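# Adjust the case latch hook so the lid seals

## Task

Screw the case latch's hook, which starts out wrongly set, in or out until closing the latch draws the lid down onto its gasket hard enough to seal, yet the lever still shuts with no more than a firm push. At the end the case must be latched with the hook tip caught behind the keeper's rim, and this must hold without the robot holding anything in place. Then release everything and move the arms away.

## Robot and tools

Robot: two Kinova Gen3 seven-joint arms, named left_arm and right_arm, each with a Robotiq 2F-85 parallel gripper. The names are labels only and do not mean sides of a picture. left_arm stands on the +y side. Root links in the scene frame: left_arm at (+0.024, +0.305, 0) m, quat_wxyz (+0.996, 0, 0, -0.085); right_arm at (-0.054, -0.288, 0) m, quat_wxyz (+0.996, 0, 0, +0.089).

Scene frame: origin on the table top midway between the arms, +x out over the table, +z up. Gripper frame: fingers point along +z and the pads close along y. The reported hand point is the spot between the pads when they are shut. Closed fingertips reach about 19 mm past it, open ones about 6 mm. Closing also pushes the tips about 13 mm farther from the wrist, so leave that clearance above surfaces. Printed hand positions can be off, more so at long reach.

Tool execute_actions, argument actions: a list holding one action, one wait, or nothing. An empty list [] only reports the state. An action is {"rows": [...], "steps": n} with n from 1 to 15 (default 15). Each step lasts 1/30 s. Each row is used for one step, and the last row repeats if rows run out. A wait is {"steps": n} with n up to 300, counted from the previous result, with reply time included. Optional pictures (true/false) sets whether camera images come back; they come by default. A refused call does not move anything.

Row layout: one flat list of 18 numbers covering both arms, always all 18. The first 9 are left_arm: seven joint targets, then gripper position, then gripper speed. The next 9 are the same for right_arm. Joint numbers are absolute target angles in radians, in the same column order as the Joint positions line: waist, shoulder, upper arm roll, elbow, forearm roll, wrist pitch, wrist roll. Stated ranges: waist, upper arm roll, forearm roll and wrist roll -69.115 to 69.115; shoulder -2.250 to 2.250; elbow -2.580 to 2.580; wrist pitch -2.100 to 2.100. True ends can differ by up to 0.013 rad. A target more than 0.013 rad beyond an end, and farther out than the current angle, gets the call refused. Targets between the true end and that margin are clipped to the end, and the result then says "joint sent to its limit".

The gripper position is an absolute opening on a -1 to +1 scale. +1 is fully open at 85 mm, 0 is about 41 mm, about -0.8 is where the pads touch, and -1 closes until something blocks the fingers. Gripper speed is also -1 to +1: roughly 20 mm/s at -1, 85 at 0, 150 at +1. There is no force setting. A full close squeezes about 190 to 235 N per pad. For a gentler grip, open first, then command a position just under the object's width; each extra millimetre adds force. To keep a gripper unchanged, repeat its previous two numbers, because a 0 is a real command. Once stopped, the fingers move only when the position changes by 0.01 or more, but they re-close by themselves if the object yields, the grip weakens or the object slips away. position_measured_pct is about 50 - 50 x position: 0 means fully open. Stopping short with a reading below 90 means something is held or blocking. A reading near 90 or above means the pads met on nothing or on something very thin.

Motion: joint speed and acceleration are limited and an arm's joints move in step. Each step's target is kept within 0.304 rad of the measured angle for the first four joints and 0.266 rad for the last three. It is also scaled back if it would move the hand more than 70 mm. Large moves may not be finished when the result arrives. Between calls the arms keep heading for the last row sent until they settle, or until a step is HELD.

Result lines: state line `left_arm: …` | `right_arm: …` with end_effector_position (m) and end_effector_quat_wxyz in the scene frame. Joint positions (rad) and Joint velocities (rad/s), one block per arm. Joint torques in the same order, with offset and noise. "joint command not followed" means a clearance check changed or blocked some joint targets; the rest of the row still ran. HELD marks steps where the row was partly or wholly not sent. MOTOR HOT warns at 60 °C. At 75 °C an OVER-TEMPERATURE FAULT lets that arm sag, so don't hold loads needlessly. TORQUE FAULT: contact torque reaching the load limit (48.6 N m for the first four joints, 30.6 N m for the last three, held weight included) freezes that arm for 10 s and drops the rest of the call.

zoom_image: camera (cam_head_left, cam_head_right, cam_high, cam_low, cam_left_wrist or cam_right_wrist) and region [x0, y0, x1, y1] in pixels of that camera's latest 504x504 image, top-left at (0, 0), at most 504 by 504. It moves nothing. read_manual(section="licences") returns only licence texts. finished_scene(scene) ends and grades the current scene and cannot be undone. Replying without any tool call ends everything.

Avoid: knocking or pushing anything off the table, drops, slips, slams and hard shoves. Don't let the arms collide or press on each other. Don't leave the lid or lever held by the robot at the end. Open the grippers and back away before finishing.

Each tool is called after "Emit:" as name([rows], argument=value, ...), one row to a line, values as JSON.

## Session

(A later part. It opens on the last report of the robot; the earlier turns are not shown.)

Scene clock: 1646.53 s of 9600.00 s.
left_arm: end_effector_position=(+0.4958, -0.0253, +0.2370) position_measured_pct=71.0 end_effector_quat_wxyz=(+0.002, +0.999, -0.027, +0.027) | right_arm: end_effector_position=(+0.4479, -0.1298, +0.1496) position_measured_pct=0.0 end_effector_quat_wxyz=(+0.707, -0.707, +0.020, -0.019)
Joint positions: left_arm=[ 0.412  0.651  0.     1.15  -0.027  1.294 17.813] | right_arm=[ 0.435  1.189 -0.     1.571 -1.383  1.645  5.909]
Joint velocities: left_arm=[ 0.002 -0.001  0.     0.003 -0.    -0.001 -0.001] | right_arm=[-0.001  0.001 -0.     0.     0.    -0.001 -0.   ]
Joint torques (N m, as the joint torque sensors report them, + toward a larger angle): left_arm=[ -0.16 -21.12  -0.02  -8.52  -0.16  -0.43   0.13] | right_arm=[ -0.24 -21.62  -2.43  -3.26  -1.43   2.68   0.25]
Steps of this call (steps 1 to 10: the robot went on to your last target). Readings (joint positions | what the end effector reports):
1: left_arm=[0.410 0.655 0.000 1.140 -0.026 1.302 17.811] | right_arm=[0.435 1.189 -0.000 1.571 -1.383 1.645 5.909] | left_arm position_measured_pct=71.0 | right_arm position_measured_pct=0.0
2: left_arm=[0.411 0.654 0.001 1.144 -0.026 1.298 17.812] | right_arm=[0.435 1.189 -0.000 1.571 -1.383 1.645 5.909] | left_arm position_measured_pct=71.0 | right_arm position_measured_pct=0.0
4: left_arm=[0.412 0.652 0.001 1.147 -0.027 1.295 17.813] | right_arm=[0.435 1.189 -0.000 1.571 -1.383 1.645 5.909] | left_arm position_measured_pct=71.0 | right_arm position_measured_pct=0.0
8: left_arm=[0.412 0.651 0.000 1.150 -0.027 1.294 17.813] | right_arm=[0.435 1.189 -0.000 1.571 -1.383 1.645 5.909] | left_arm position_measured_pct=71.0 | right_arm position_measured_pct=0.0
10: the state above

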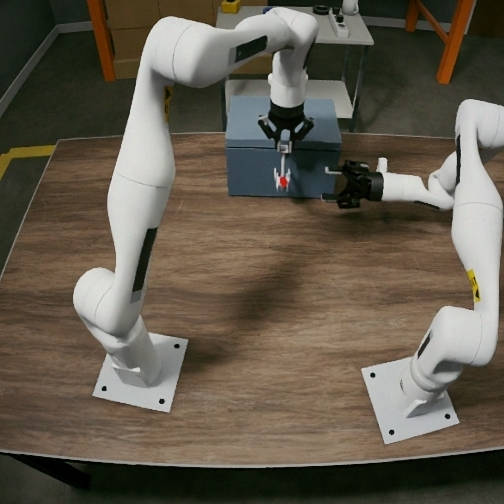

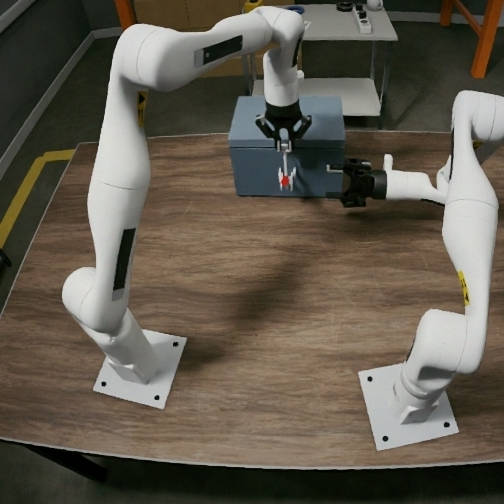

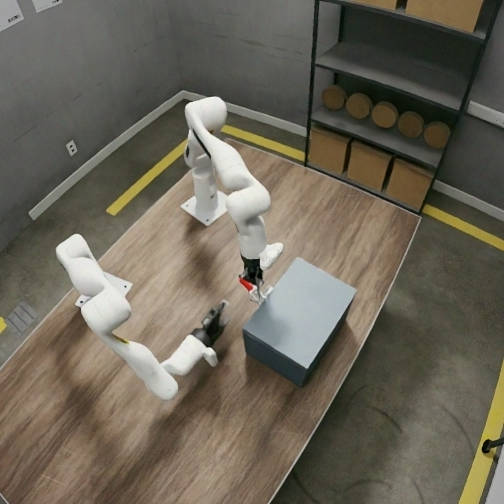

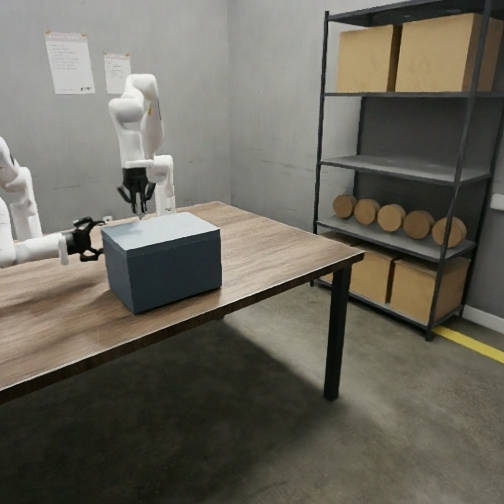

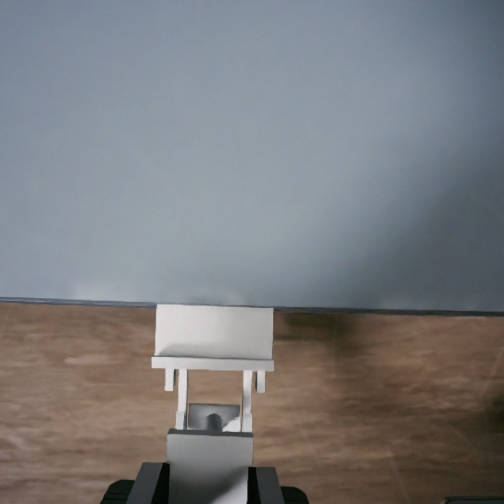

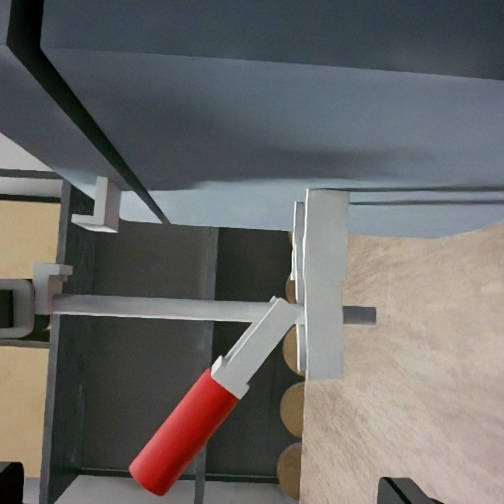

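Emit:
execute_actions([
  {"rows":[[0.4122,0.6513,0,1.1509,-0.0273,1.2943,20.9547,-0.45,-0.5,0.4348,1.1893,0,1.5708,-1.3834,1.6454,5.9086,1,0.5]],"steps":15},
], pictures=false)

Emit:
execute_actions([
  {"steps":75},
])

Emit:
zoom_image(camera="cam_right_wrist", region=[0, 200, 200, 400])

Scene clock: 1664.70 s of 9600.00 s.
left_arm: end_effector_position=(+0.4954, -0.0257, +0.2372) position_measured_pct=71.0 end_effector_quat_wxyz=(+0.008, +0.974, +0.223, +0.025) | right_arm: end_effector_position=(+0.4479, -0.1298, +0.1496) position_measured_pct=0.0 end_effector_quat_wxyz=(+0.707, -0.707, +0.020, -0.019)
Joint positions: left_arm=[ 0.413  0.65   0.001  1.15  -0.027  1.294 18.319] | right_arm=[ 0.435  1.189 -0.     1.571 -1.383  1.645  5.909]
Joint velocities: left_arm=[ 0.001 -0.002  0.003  0.     0.001  0.001  1.216] | right_arm=[-0.001  0.    -0.     0.    -0.     0.     0.   ]
Joint torques (N m, as the joint torque sensors report them, + toward a larger angle): left_arm=[ -0.83 -21.13   0.18  -8.22  -0.1   -0.3    0.55] | right_arm=[ -0.09 -21.84  -2.27  -3.05  -1.37   2.8    0.32]
Steps of this call (steps 1 to 30: the robot went on to your last target; steps 31 to 530: nothing new was sent; steps 531 to 545: all 15 steps of this action). Readings (joint positions | what the end effector reports):
531: left_arm=[0.413 0.651 0.000 1.150 -0.027 1.294 17.815] | right_arm=[0.435 1.189 -0.000 1.571 -1.383 1.645 5.909] | left_arm position_measured_pct=71.0 | right_arm position_measured_pct=0.0
532: left_arm=[0.413 0.651 0.000 1.150 -0.027 1.294 17.824] | right_arm=[0.435 1.189 -0.000 1.571 -1.383 1.645 5.909] | left_arm position_measured_pct=71.0 | right_arm position_measured_pct=0.0
534: left_arm=[0.413 0.651 0.000 1.150 -0.027 1.294 17.874] | right_arm=[0.435 1.189 -0.000 1.571 -1.383 1.645 5.909] | left_arm position_measured_pct=71.0 | right_arm position_measured_pct=0.0
538: left_arm=[0.413 0.651 0.001 1.150 -0.027 1.294 18.034] | right_arm=[0.435 1.189 -0.000 1.571 -1.383 1.645 5.909] | left_arm position_measured_pct=71.0 | right_arm position_measured_pct=0.0
545: the state above

Scene clock: 1667.20 s of 9600.00 s.
left_arm: end_effector_position=(+0.4956, -0.0253, +0.2374) position_measured_pct=71.0 end_effector_quat_wxyz=(+0.027, +0.027, +0.999, -0.002) | right_arm: end_effector_position=(+0.4479, -0.1298, +0.1496) position_measured_pct=0.0 end_effector_quat_wxyz=(+0.707, -0.707, +0.020, -0.019)
Joint positions: left_arm=[ 0.413  0.65   0.     1.15  -0.027  1.294 20.955] | right_arm=[ 0.435  1.189 -0.     1.571 -1.383  1.645  5.909]
Joint velocities: left_arm=[ 0.     0.003  0.001 -0.     0.     0.     0.001] | right_arm=[-0.002 -0.001  0.     0.     0.    -0.    -0.   ]
Joint torques (N m, as the joint torque sensors report them, + toward a larger angle): left_arm=[ -0.31 -20.31  -0.3   -8.43   0.08  -0.29   0.02] | right_arm=[  0.04 -22.08  -2.18  -3.27  -1.17   2.69   0.36]
Steps of this call (steps 1 to 75: the robot went on to your last target). Readings (joint positions | what the end effector reports):
1: left_arm=[0.413 0.650 0.001 1.150 -0.027 1.294 18.359] | right_arm=[0.435 1.189 -0.000 1.571 -1.383 1.645 5.909] | left_arm position_measured_pct=71.0 | right_arm position_measured_pct=0.0
2: left_arm=[0.413 0.650 0.001 1.150 -0.026 1.294 18.400] | right_arm=[0.435 1.189 -0.000 1.571 -1.383 1.645 5.909] | left_arm position_measured_pct=71.0 | right_arm position_measured_pct=0.0
4: left_arm=[0.413 0.650 0.001 1.150 -0.026 1.294 18.481] | right_arm=[0.435 1.189 -0.000 1.571 -1.383 1.645 5.909] | left_arm position_measured_pct=71.0 | right_arm position_measured_pct=0.0
8: left_arm=[0.413 0.650 0.001 1.150 -0.026 1.294 18.644] | right_arm=[0.435 1.189 -0.000 1.571 -1.383 1.645 5.909] | left_arm position_measured_pct=71.0 | right_arm position_measured_pct=0.0
75: the state above

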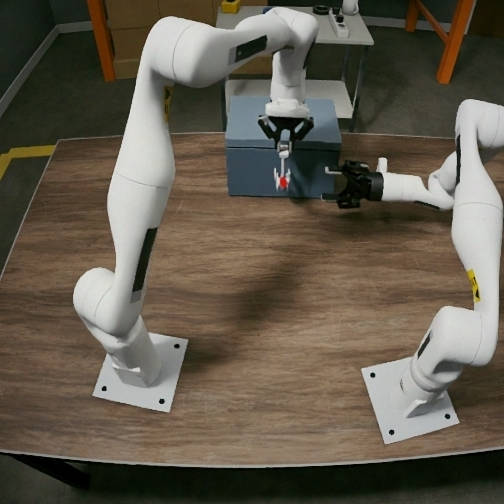

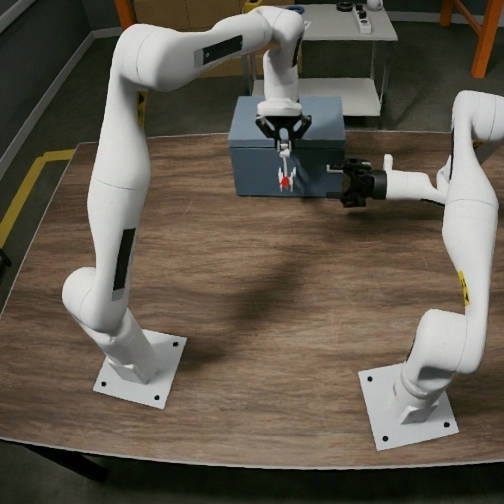

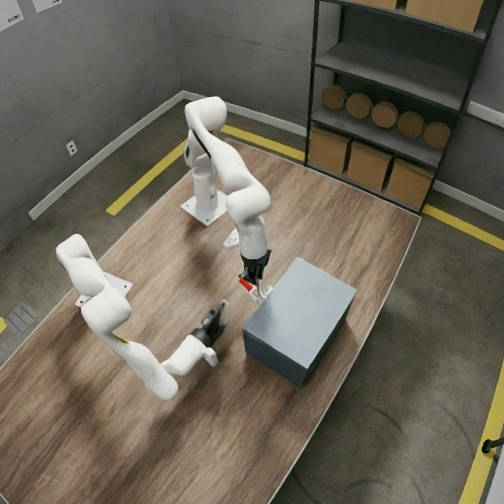

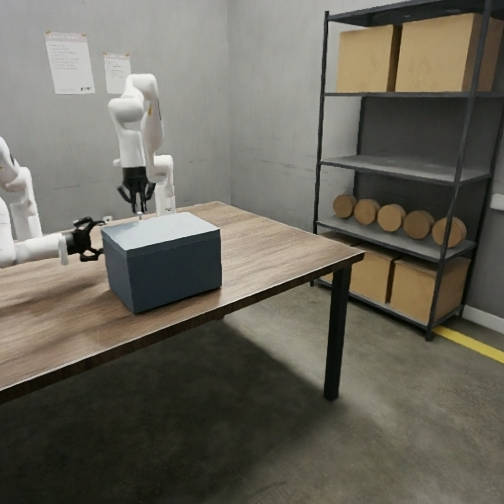

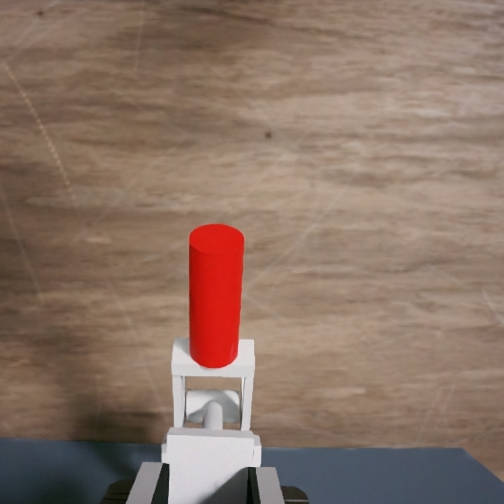

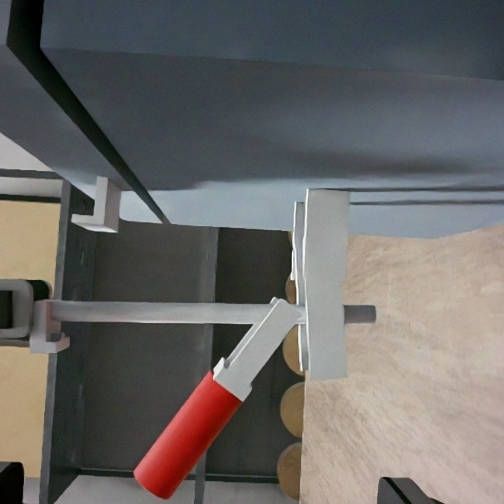

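Region (0, 200, 200, 400) of cam_right_wrist's 504x504 image, scaled by 2.520.

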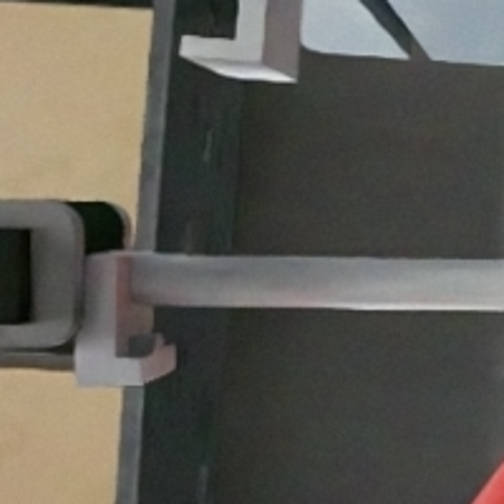

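Emit:
execute_actions([
  {"rows":[[0.4122,0.6513,0,1.1509,-0.0273,1.2943,30.3795,-0.45,-0.5,0.4348,1.1893,0,1.5708,-1.3834,1.6454,5.9086,1,0.5]],"steps":15},
], pictures=false)

Emit:
execute_actions([
  {"steps":228},
])

Emit:
zoom_image(camera="cam_right_wrist", region=[0, 150, 200, 350])

Scene clock: 1677.63 s of 9600.00 s.
left_arm: end_effector_position=(+0.4957, -0.0248, +0.2372) position_measured_pct=71.0 end_effector_quat_wxyz=(+0.025, -0.224, +0.974, -0.008) | right_arm: end_effector_position=(+0.4479, -0.1298, +0.1496) position_measured_pct=0.0 end_effector_quat_wxyz=(+0.707, -0.707, +0.020, -0.019)
Joint positions: left_arm=[ 0.412  0.65   0.     1.151 -0.027  1.295 21.46 ] | right_arm=[ 0.435  1.189 -0.     1.571 -1.383  1.645  5.909]
Joint velocities: left_arm=[-0.001  0.001  0.     0.    -0.001  0.001  1.217] | right_arm=[-0.001 -0.001  0.001  0.     0.     0.    -0.   ]
Joint torques (N m, as the joint torque sensors report them, + toward a larger angle): left_arm=[ -0.58 -20.7    0.48  -8.5    0.31  -0.75   0.14] | right_arm=[  0.01 -21.84  -2.38  -3.13  -1.32   2.72   0.34]
Steps of this call (steps 1 to 15: the robot went on to your last target; steps 16 to 298: nothing new was sent; steps 299 to 313: all 15 steps of this action). Readings (joint positions | what the end effector reports):
299: left_arm=[0.413 0.650 0.000 1.150 -0.027 1.294 20.956] | right_arm=[0.435 1.189 -0.000 1.571 -1.383 1.645 5.909] | left_arm position_measured_pct=71.0 | right_arm position_measured_pct=0.0
300: left_arm=[0.413 0.650 0.000 1.150 -0.027 1.294 20.965] | right_arm=[0.435 1.189 -0.000 1.571 -1.383 1.645 5.909] | left_arm position_measured_pct=71.0 | right_arm position_measured_pct=0.0
302: left_arm=[0.413 0.650 0.000 1.150 -0.027 1.294 21.016] | right_arm=[0.435 1.189 -0.000 1.571 -1.383 1.645 5.909] | left_arm position_measured_pct=71.0 | right_arm position_measured_pct=0.0
306: left_arm=[0.413 0.650 0.000 1.150 -0.027 1.294 21.176] | right_arm=[0.435 1.189 -0.000 1.571 -1.383 1.645 5.909] | left_arm position_measured_pct=71.0 | right_arm position_measured_pct=0.0
313: the state above

Scene clock: 1685.23 s of 9600.00 s.
left_arm: end_effector_position=(+0.4957, -0.0246, +0.2365) position_measured_pct=72.6 end_effector_quat_wxyz=(+0.001, +0.999, -0.027, +0.026) | right_arm: end_effector_position=(+0.4479, -0.1298, +0.1496) position_measured_pct=0.0 end_effector_quat_wxyz=(+0.707, -0.707, +0.020, -0.019)
Joint positions: left_arm=[ 0.412  0.651  0.     1.151 -0.027  1.294 30.379] | right_arm=[ 0.435  1.189 -0.     1.571 -1.383  1.645  5.909]
Joint velocities: left_arm=[ 0.     0.001 -0.     0.    -0.     0.     0.004] | right_arm=[ 0.001 -0.     0.     0.     0.    -0.     0.   ]
Joint torques (N m, as the joint torque sensors report them, + toward a larger angle): left_arm=[ -0.21 -21.8    0.2   -9.25   0.14  -0.5    0.34] | right_arm=[ -0.32 -21.63  -2.03  -2.87  -1.3    2.78   0.17]
Steps of this call (steps 1 to 228: the robot went on to your last target). Readings (joint positions | what the end effector reports):
1: left_arm=[0.412 0.650 0.000 1.151 -0.027 1.295 21.501] | right_arm=[0.435 1.189 -0.000 1.571 -1.383 1.645 5.909] | left_arm position_measured_pct=71.0 | right_arm position_measured_pct=0.0
2: left_arm=[0.412 0.650 0.000 1.151 -0.027 1.295 21.542] | right_arm=[0.435 1.189 -0.000 1.571 -1.383 1.645 5.909] | left_arm position_measured_pct=71.0 | right_arm position_measured_pct=0.0
4: left_arm=[0.412 0.650 0.000 1.151 -0.027 1.295 21.623] | right_arm=[0.435 1.189 -0.000 1.571 -1.383 1.645 5.909] | left_arm position_measured_pct=71.0 | right_arm position_measured_pct=0.0
8: left_arm=[0.412 0.650 -0.000 1.151 -0.027 1.295 21.786] | right_arm=[0.435 1.189 -0.000 1.571 -1.383 1.645 5.909] | left_arm position_measured_pct=71.0 | right_arm position_measured_pct=0.0
228: the state above

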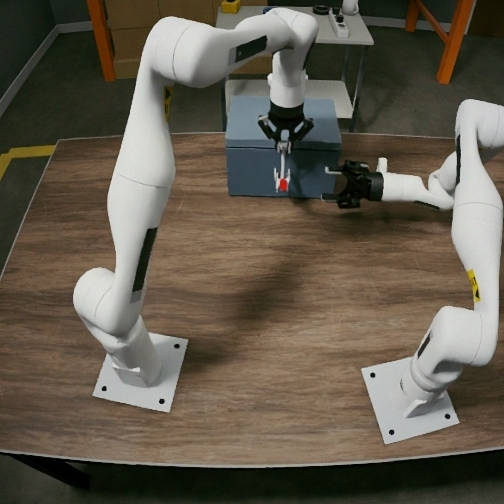

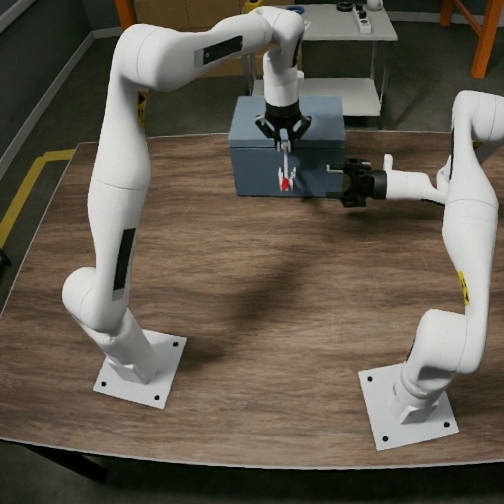

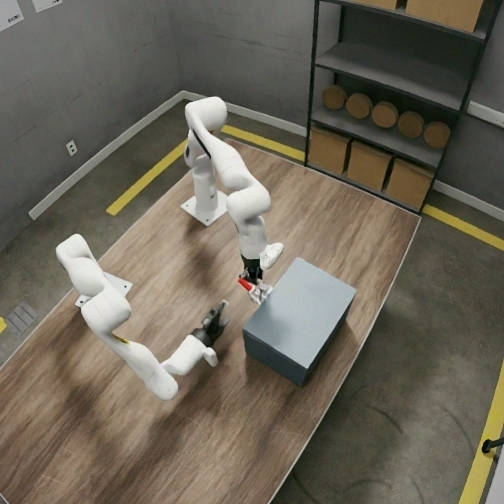

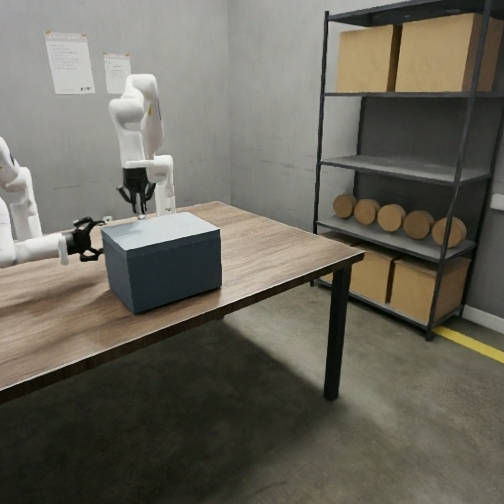

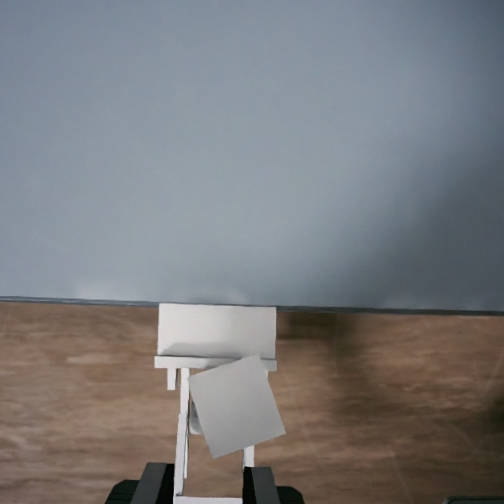

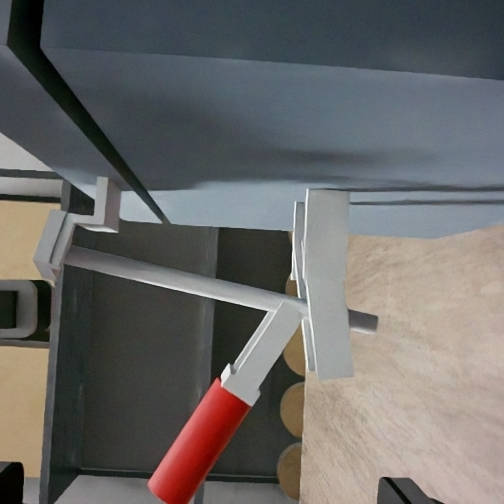

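Region (0, 150, 200, 350) of cam_right_wrist's 504x504 image, scaled by 2.520.

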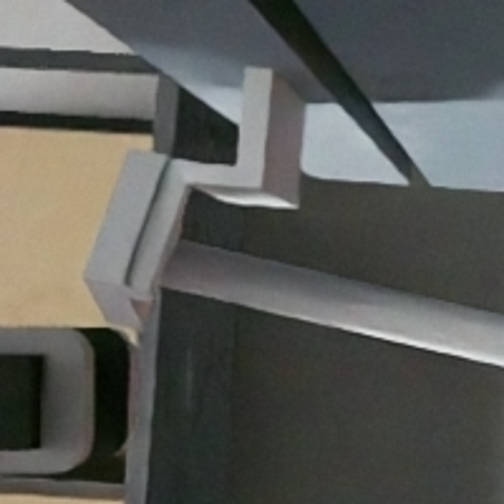

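Emit:
zoom_image(camera="cam_right_wrist", region=[20, 190, 120, 300])

Emit:
zoom_image(camera="cam_left_wrist", region=[120, 300, 320, 504])

Emit:
zoom_image(camera="cam_high", region=[225, 260, 295, 320])

Emit:
zoom_image(camera="cam_head_left", region=[250, 120, 320, 200])

Region (20, 190, 120, 300) of cam_right_wrist's 504x504 image, scaled by 4.582; it fills the left 458 columns of this view, and the rest is white.

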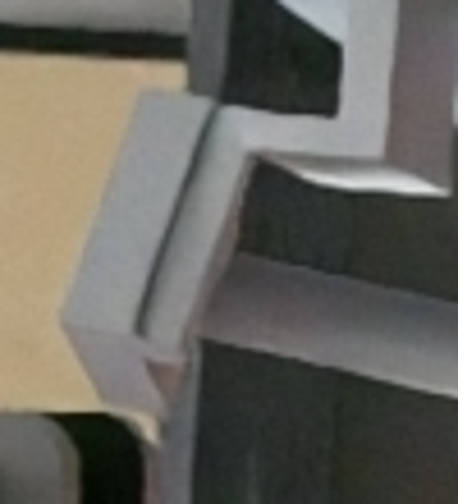

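Region (120, 300, 320, 504) of cam_left_wrist's 504x504 image, scaled by 2.471; it fills the left 494 columns of this view, and the rest is white.

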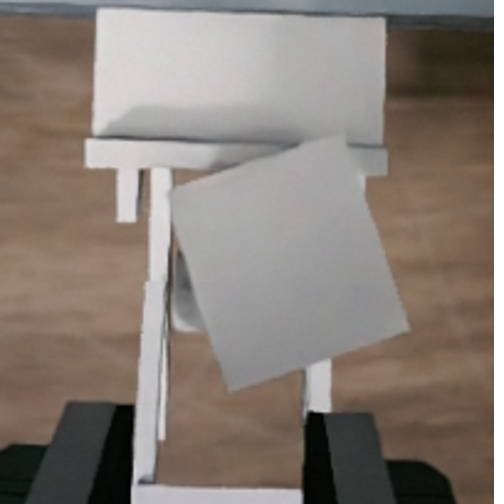

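Region (225, 260, 295, 320) of cam_high's 504x504 image, scaled by 7.200, with more detail than that image has; it fills the top 432 rows of this view, and the rest is white.

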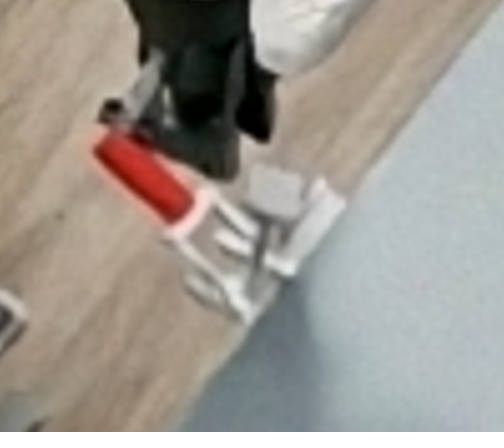

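Region (250, 120, 320, 200) of cam_head_left's 504x504 image, scaled by 6.300, with more detail than that image has; it fills the left 441 columns of this view, and the rest is white.

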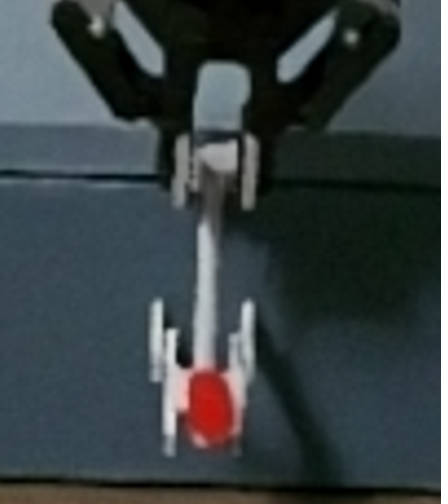

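Emit:
zoom_image(camera="cam_right_wrist", region=[280, 220, 400, 390])

Region (280, 220, 400, 390) of cam_right_wrist's 504x504 image, scaled by 2.965; it fills the left 356 columns of this view, and the rest is white.

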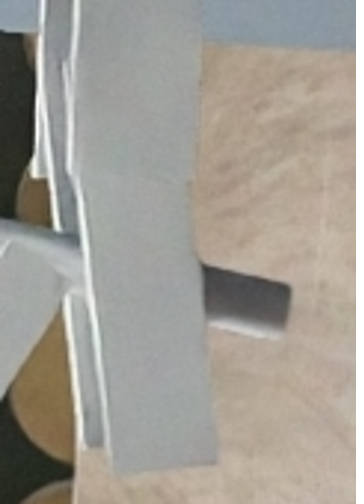

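Emit:
execute_actions([
  {"rows":[[0.4122,0.6463,0,1.1326,-0.0273,1.3176,30.3795,-0.45,0.5,0.4348,1.1893,0,1.5708,-1.3834,1.6454,5.9086,1,0.5],[0.4122,0.6413,0,1.1142,-0.0273,1.341,30.3795,-0.45,0.5,0.4348,1.1893,0,1.5708,-1.3834,1.6454,5.9086,1,0.5],[0.4122,0.6363,0,1.0959,-0.0273,1.3643,30.3795,-0.45,0.5,0.4348,1.1893,0,1.5708,-1.3834,1.6454,5.9086,1,0.5],[0.4122,0.6363,0,1.0959,-0.0273,1.3643,30.3795,-0.45,0.5,0.4348,1.1893,0,1.5708,-1.3834,1.6454,5.9086,1,0.5],[0.4122,0.6363,0,1.0959,-0.0273,1.3643,30.3795,-0.45,0.5,0.4348,1.1893,0,1.5708,-1.3834,1.6454,5.9086,1,0.5],[0.4122,0.6363,0,1.0959,-0.0273,1.3643,30.3795,-0.45,0.5,0.4348,1.1893,0,1.5708,-1.3834,1.6454,5.9086,1,0.5],[0.4122,0.6363,0,1.0959,-0.0273,1.3643,30.3795,-0.45,0.5,0.4348,1.1893,0,1.5708,-1.3834,1.6454,5.9086,1,0.5],[0.4122,0.6363,0,1.0959,-0.0273,1.3643,29.072,-0.15,0.5,0.4348,1.1893,0,1.5708,-1.3834,1.6454,5.9086,1,0.5]],"steps":15},
], pictures=false)

Emit:
execute_actions([
  {"rows":[[0.4049,0.6622,0,1.0476,-0.0175,1.4053,29.072,-0.15,0.5,0.4348,1.1893,0,1.5708,-1.3834,1.6454,5.9086,1,0.5],[0.4049,0.6622,0,1.0476,-0.0175,1.4053,29.072,-0.15,0.5,0.4348,1.1893,0,1.5708,-1.3834,1.6454,5.9086,1,0.5],[0.3976,0.6881,0,0.9993,-0.0077,1.4463,29.072,-0.15,0.5,0.4348,1.1893,0,1.5708,-1.3834,1.6454,5.9086,1,0.5],[0.3903,0.7139,0,0.9511,0.0021,1.4873,29.072,-0.15,0.5,0.4348,1.1893,0,1.5708,-1.3834,1.6454,5.9086,1,0.5],[0.3831,0.7398,0,0.9028,0.0118,1.5283,29.072,-0.15,0.5,0.4348,1.1893,0,1.5708,-1.3834,1.6454,5.9086,1,0.5],[0.3758,0.7657,0,0.8545,0.0216,1.5693,29.072,-0.15,0.5,0.4348,1.1893,0,1.5708,-1.3834,1.6454,5.9086,1,0.5],[0.3685,0.7916,0,0.8062,0.0314,1.6103,29.072,-0.15,0.5,0.4348,1.1893,0,1.5708,-1.3834,1.6454,5.9086,1,0.5],[0.3612,0.8175,0,0.7579,0.0412,1.6513,29.072,-0.15,0.5,0.4348,1.1893,0,1.5708,-1.3834,1.6454,5.9086,1,0.5],[0.354,0.8433,0,0.7097,0.0509,1.6923,29.072,-0.15,0.5,0.4348,1.1893,0,1.5708,-1.3834,1.6454,5.9086,1,0.5],[0.3467,0.8692,0,0.6614,0.0607,1.7333,29.072,-0.15,0.5,0.4348,1.1893,0,1.5708,-1.3834,1.6454,5.9086,1,0.5],[0.3394,0.8951,0,0.6131,0.0705,1.7743,29.072,-0.15,0.5,0.4348,1.1893,0,1.5708,-1.3834,1.6454,5.9086,1,0.5]],"steps":15},
], pictures=false)

Emit:
execute_actions([
  {"steps":25},
])

Scene clock: 1745.73 s of 9600.00 s.
left_arm: end_effector_position=(+0.4952, -0.0241, +0.2614) position_measured_pct=58.3 end_effector_quat_wxyz=(-0.002, +0.990, -0.136, +0.026) | right_arm: end_effector_position=(+0.4479, -0.1298, +0.1496) position_measured_pct=0.0 end_effector_quat_wxyz=(+0.707, -0.707, +0.020, -0.019)
Joint positions: left_arm=[ 0.412  0.637 -0.     1.097 -0.027  1.363 30.158] | right_arm=[ 0.435  1.189 -0.     1.571 -1.383  1.645  5.909]
Joint velocities: left_arm=[ 0.001 -0.     0.001 -0.008  0.     0.01  -1.217] | right_arm=[-0.     0.002 -0.001  0.     0.    -0.    -0.   ]
Joint torques (N m, as the joint torque sensors report them, + toward a larger angle): left_arm=[ -0.34 -21.74   0.35  -9.06   0.13  -0.29   0.09] | right_arm=[  0.04 -21.35  -2.47  -3.48  -1.37   2.65   0.31]
Steps of this call (steps 1 to 15: the robot went on to your last target; steps 16 to 1800: nothing new was sent; steps 1801 to 1815: all 15 steps of this action). Readings (joint positions | what the end effector reports):
1801: left_arm=[0.412 0.651 -0.000 1.150 -0.027 1.295 30.379] | right_arm=[0.435 1.189 -0.000 1.571 -1.383 1.645 5.909] | left_arm position_measured_pct=72.6 | right_arm position_measured_pct=0.0
1802: left_arm=[0.412 0.650 -0.000 1.145 -0.027 1.301 30.379] | right_arm=[0.435 1.189 -0.000 1.571 -1.383 1.645 5.909] | left_arm position_measured_pct=72.6 | right_arm position_measured_pct=0.0
1804: left_arm=[0.412 0.646 -0.000 1.128 -0.027 1.324 30.379] | right_arm=[0.435 1.189 -0.000 1.571 -1.383 1.645 5.909] | left_arm position_measured_pct=72.6 | right_arm position_measured_pct=0.0
1808: left_arm=[0.412 0.637 0.000 1.101 -0.027 1.358 30.378] | right_arm=[0.435 1.189 -0.000 1.571 -1.383 1.645 5.909] | left_arm position_measured_pct=72.6 | right_arm position_measured_pct=0.0
1815: the state above

Scene clock: 1746.23 s of 9600.00 s.
left_arm: end_effector_position=(+0.5185, -0.0277, +0.2601) position_measured_pct=57.5 end_effector_quat_wxyz=(+0.016, +0.920, -0.389, -0.050) | right_arm: end_effector_position=(+0.4479, -0.1298, +0.1496) position_measured_pct=0.0 end_effector_quat_wxyz=(+0.707, -0.707, +0.020, -0.019)
Joint positions: left_arm=[ 0.358  0.828 -0.     0.741  0.045  1.668 29.576] | right_arm=[ 0.435  1.189 -0.     1.571 -1.383  1.645  5.909]
Joint velocities: left_arm=[-0.134  0.465 -0.005 -0.947  0.194  0.812 -1.213] | right_arm=[ 0.002  0.    -0.    -0.     0.001 -0.001 -0.   ]
Joint torques (N m, as the joint torque sensors report them, + toward a larger angle): left_arm=[  0.24 -25.61   0.76  -8.3    0.62  -0.13   0.23] | right_arm=[ -0.5  -21.72  -2.38  -3.2   -1.18   2.68   0.4 ]
Steps of this call (steps 1 to 15: all 15 steps of this action). Readings (joint positions | what the end effector reports):
1: left_arm=[0.412 0.637 0.000 1.097 -0.027 1.363 30.118] | right_arm=[0.435 1.189 -0.000 1.571 -1.383 1.645 5.909] | left_arm position_measured_pct=57.9 | right_arm position_measured_pct=0.0
2: left_arm=[0.412 0.637 0.000 1.095 -0.027 1.364 30.077] | right_arm=[0.435 1.189 -0.000 1.571 -1.383 1.645 5.909] | left_arm position_measured_pct=57.9 | right_arm position_measured_pct=0.0
4: left_arm=[0.411 0.642 0.000 1.086 -0.026 1.372 29.996] | right_arm=[0.435 1.189 -0.000 1.571 -1.383 1.645 5.909] | left_arm position_measured_pct=57.5 | right_arm position_measured_pct=0.0
8: left_arm=[0.399 0.685 0.000 1.010 -0.010 1.436 29.837] | right_arm=[0.435 1.189 -0.000 1.571 -1.383 1.645 5.909] | left_arm position_measured_pct=57.5 | right_arm position_measured_pct=0.0
15: the state above

Scene clock: 1747.07 s of 9600.00 s.
left_arm: end_effector_position=(+0.5242, -0.0266, +0.2602) position_measured_pct=57.5 end_effector_quat_wxyz=(+0.044, +0.796, -0.600, -0.065) | right_arm: end_effector_position=(+0.4479, -0.1298, +0.1496) position_measured_pct=0.0 end_effector_quat_wxyz=(+0.707, -0.707, +0.020, -0.019)
Joint positions: left_arm=[ 0.339  0.895 -0.     0.613  0.07   1.774 29.072] | right_arm=[ 0.435  1.189 -0.     1.571 -1.383  1.645  5.909]
Joint velocities: left_arm=[-0.     0.001 -0.001  0.    -0.001  0.001 -0.   ] | right_arm=[-0.001  0.    -0.     0.     0.    -0.     0.   ]
Joint torques (N m, as the joint torque sensors report them, + toward a larger angle): left_arm=[ -0.1  -24.54   0.3   -8.37   0.61   0.04  -0.19] | right_arm=[  0.02 -22.13  -2.33  -3.15  -1.37   2.8    0.5 ]
Steps of this call (steps 1 to 25: the robot went on to your last target). Readings (joint positions | what the end effector reports):
1: left_arm=[0.354 0.842 -0.000 0.712 0.051 1.692 29.535] | right_arm=[0.435 1.189 -0.000 1.571 -1.383 1.645 5.909] | left_arm position_measured_pct=57.5 | right_arm position_measured_pct=0.0
2: left_arm=[0.351 0.854 -0.000 0.689 0.056 1.712 29.494] | right_arm=[0.435 1.189 -0.000 1.571 -1.383 1.645 5.909] | left_arm position_measured_pct=57.5 | right_arm position_measured_pct=0.0
4: left_arm=[0.346 0.870 -0.000 0.656 0.062 1.740 29.413] | right_arm=[0.435 1.189 -0.000 1.571 -1.383 1.645 5.909] | left_arm position_measured_pct=57.5 | right_arm position_measured_pct=0.0
8: left_arm=[0.342 0.886 -0.000 0.626 0.068 1.764 29.250] | right_arm=[0.435 1.189 -0.000 1.571 -1.383 1.645 5.909] | left_arm position_measured_pct=57.5 | right_arm position_measured_pct=0.0
25: the state above

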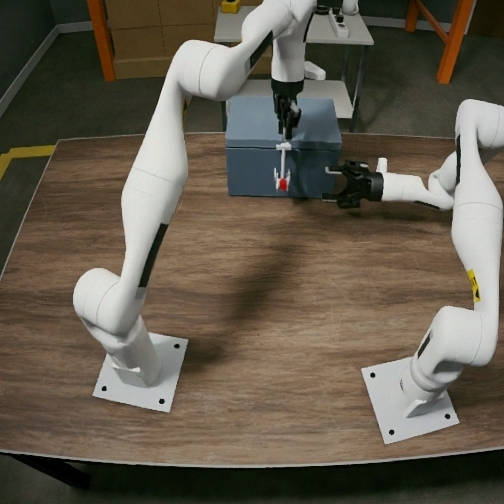

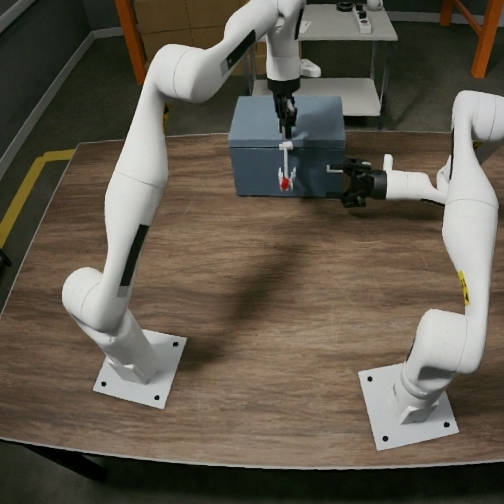

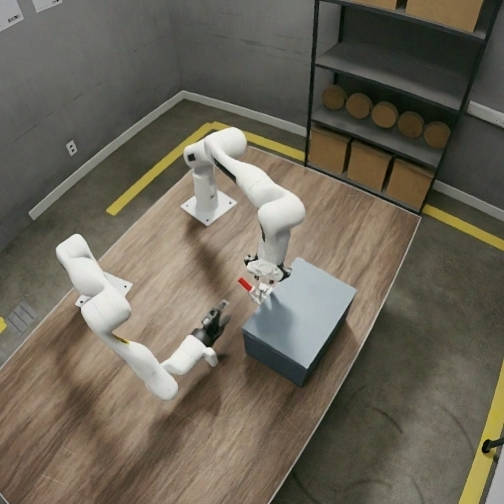

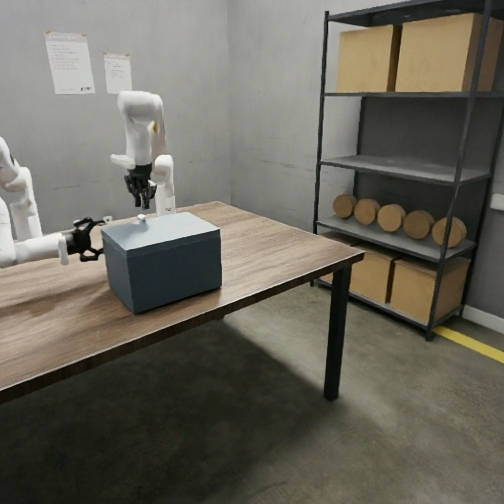

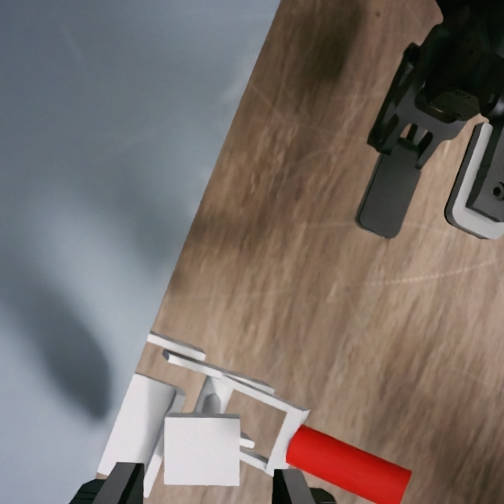

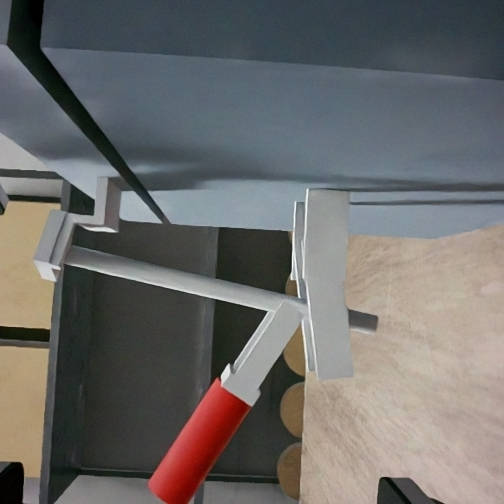

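Emit:
execute_actions([
  {"rows":[[0.3388,0.8978,0,0.6076,0.0705,1.7771,29.071,-0.15,0.5,0.4348,1.1893,0,1.5708,-1.3834,1.6454,5.9086,1,0.5],[0.3382,0.9005,0,0.602,0.0705,1.7799,29.071,-0.15,0.5,0.4348,1.1893,0,1.5708,-1.3834,1.6454,5.9086,1,0.5],[0.3385,0.8988,0,0.615,0.0704,1.7687,29.0703,-0.15,0.5,0.4348,1.1893,0,1.5708,-1.3834,1.6454,5.9086,1,0.5],[0.3388,0.897,0,0.628,0.0703,1.7574,29.0696,-0.15,0.5,0.4348,1.1893,0,1.5708,-1.3834,1.6454,5.9086,1,0.5],[0.3391,0.8953,0,0.641,0.0702,1.7462,29.0689,-0.15,0.5,0.4348,1.1893,0,1.5708,-1.3834,1.6454,5.9086,1,0.5],[0.3394,0.8935,0,0.654,0.0701,1.7349,29.0682,-0.15,0.5,0.4348,1.1893,0,1.5708,-1.3834,1.6454,5.9086,1,0.5],[0.3398,0.8918,0,0.667,0.07,1.7237,29.0675,-0.15,0.5,0.4348,1.1893,0,1.5708,-1.3834,1.6454,5.9086,1,0.5],[0.3401,0.8901,0,0.68,0.0698,1.7125,29.0668,-0.15,0.5,0.4348,1.1893,0,1.5708,-1.3834,1.6454,5.9086,1,0.5]],"steps":15},
])

Emit:
zoom_image(camera="cam_right_wrist", region=[0, 150, 200, 350])

Scene clock: 1766.87 s of 9600.00 s.
left_arm: end_effector_position=(+0.5235, -0.0267, +0.2423) position_measured_pct=57.5 end_effector_quat_wxyz=(+0.044, +0.796, -0.600, -0.065) | right_arm: end_effector_position=(+0.4479, -0.1298, +0.1496) position_measured_pct=0.0 end_effector_quat_wxyz=(+0.707, -0.707, +0.020, -0.019)
Joint positions: left_arm=[ 0.34   0.891 -0.     0.678  0.07   1.714 29.067] | right_arm=[ 0.435  1.189 -0.     1.571 -1.383  1.645  5.909]
Joint velocities: left_arm=[ 0.    -0.005 -0.     0.023 -0.    -0.018 -0.001] | right_arm=[-0.002 -0.    -0.     0.    -0.    -0.    -0.   ]
Joint torques (N m, as the joint torque sensors report them, + toward a larger angle): left_arm=[ -0.07 -24.82   0.56  -8.34   0.57   0.19   0.3 ] | right_arm=[ -0.51 -21.77  -2.18  -3.07  -1.26   2.67   0.26]
Steps of this call (steps 1 to 15: the robot went on to your last target; steps 16 to 579: nothing new was sent; steps 580 to 594: all 15 steps of this action). Readings (joint positions | what the end effector reports):
580: left_arm=[0.339 0.896 0.000 0.612 0.071 1.775 29.072] | right_arm=[0.435 1.189 -0.000 1.571 -1.383 1.645 5.909] | left_arm position_measured_pct=57.5 | right_arm position_measured_pct=0.0
581: left_arm=[0.339 0.897 0.000 0.610 0.071 1.776 29.072] | right_arm=[0.435 1.189 -0.000 1.571 -1.383 1.645 5.909] | left_arm position_measured_pct=57.5 | right_arm position_measured_pct=0.0
583: left_arm=[0.339 0.898 -0.000 0.611 0.070 1.774 29.071] | right_arm=[0.435 1.189 -0.000 1.571 -1.383 1.645 5.909] | left_arm position_measured_pct=57.5 | right_arm position_measured_pct=0.0
587: left_arm=[0.339 0.894 -0.000 0.641 0.070 1.747 29.069] | right_arm=[0.435 1.189 -0.000 1.571 -1.383 1.645 5.909] | left_arm position_measured_pct=57.5 | right_arm position_measured_pct=0.0
594: the state above

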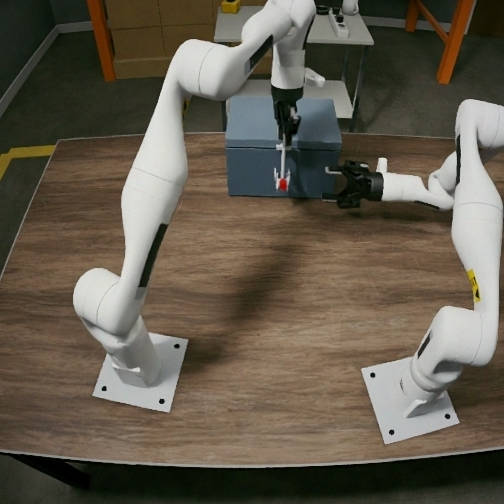

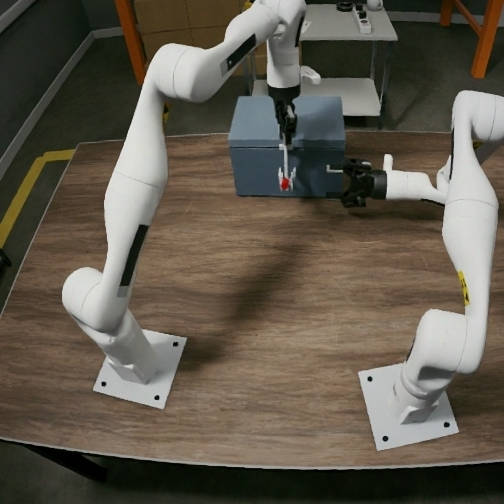

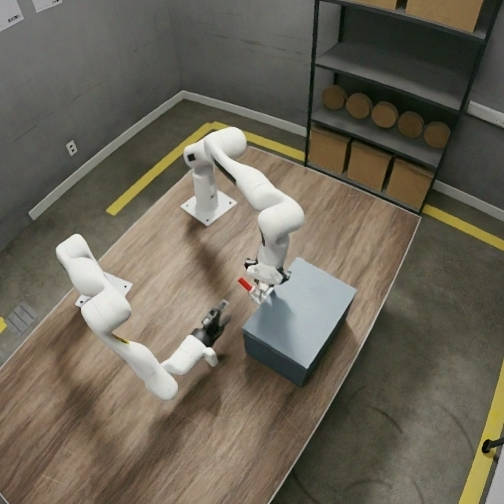

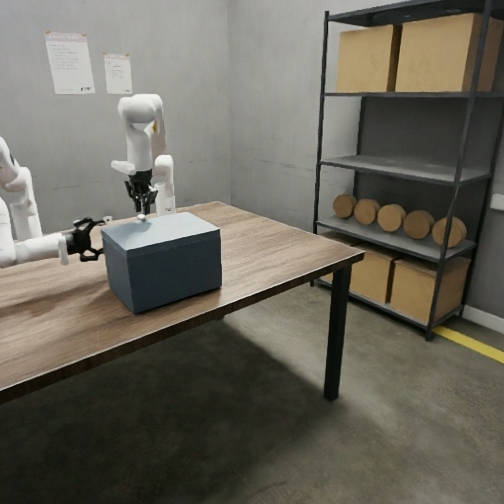

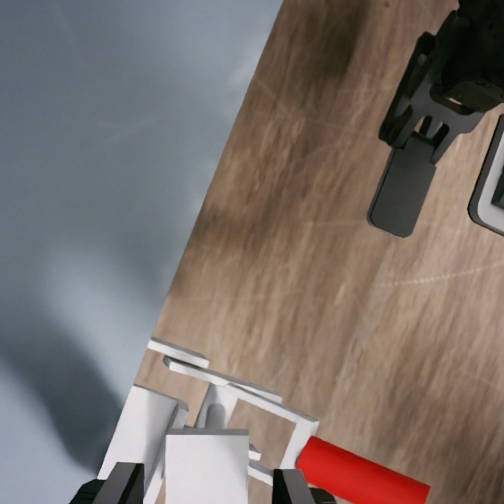

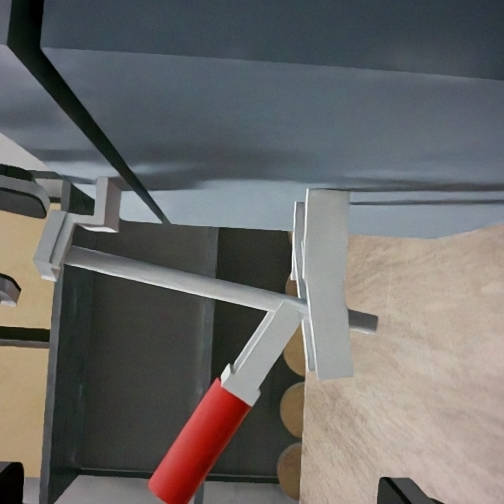

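Region (0, 150, 200, 350) of cam_right_wrist's 504x504 image, scaled by 2.520.

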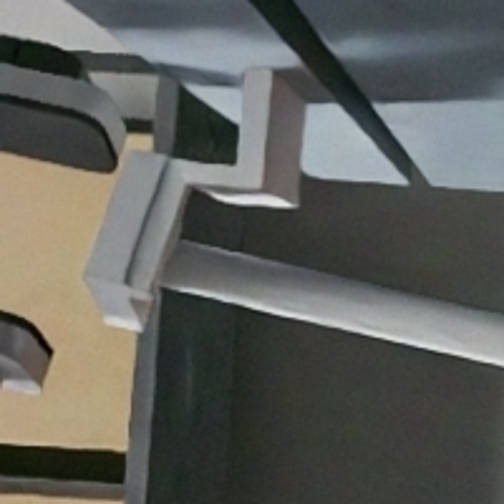

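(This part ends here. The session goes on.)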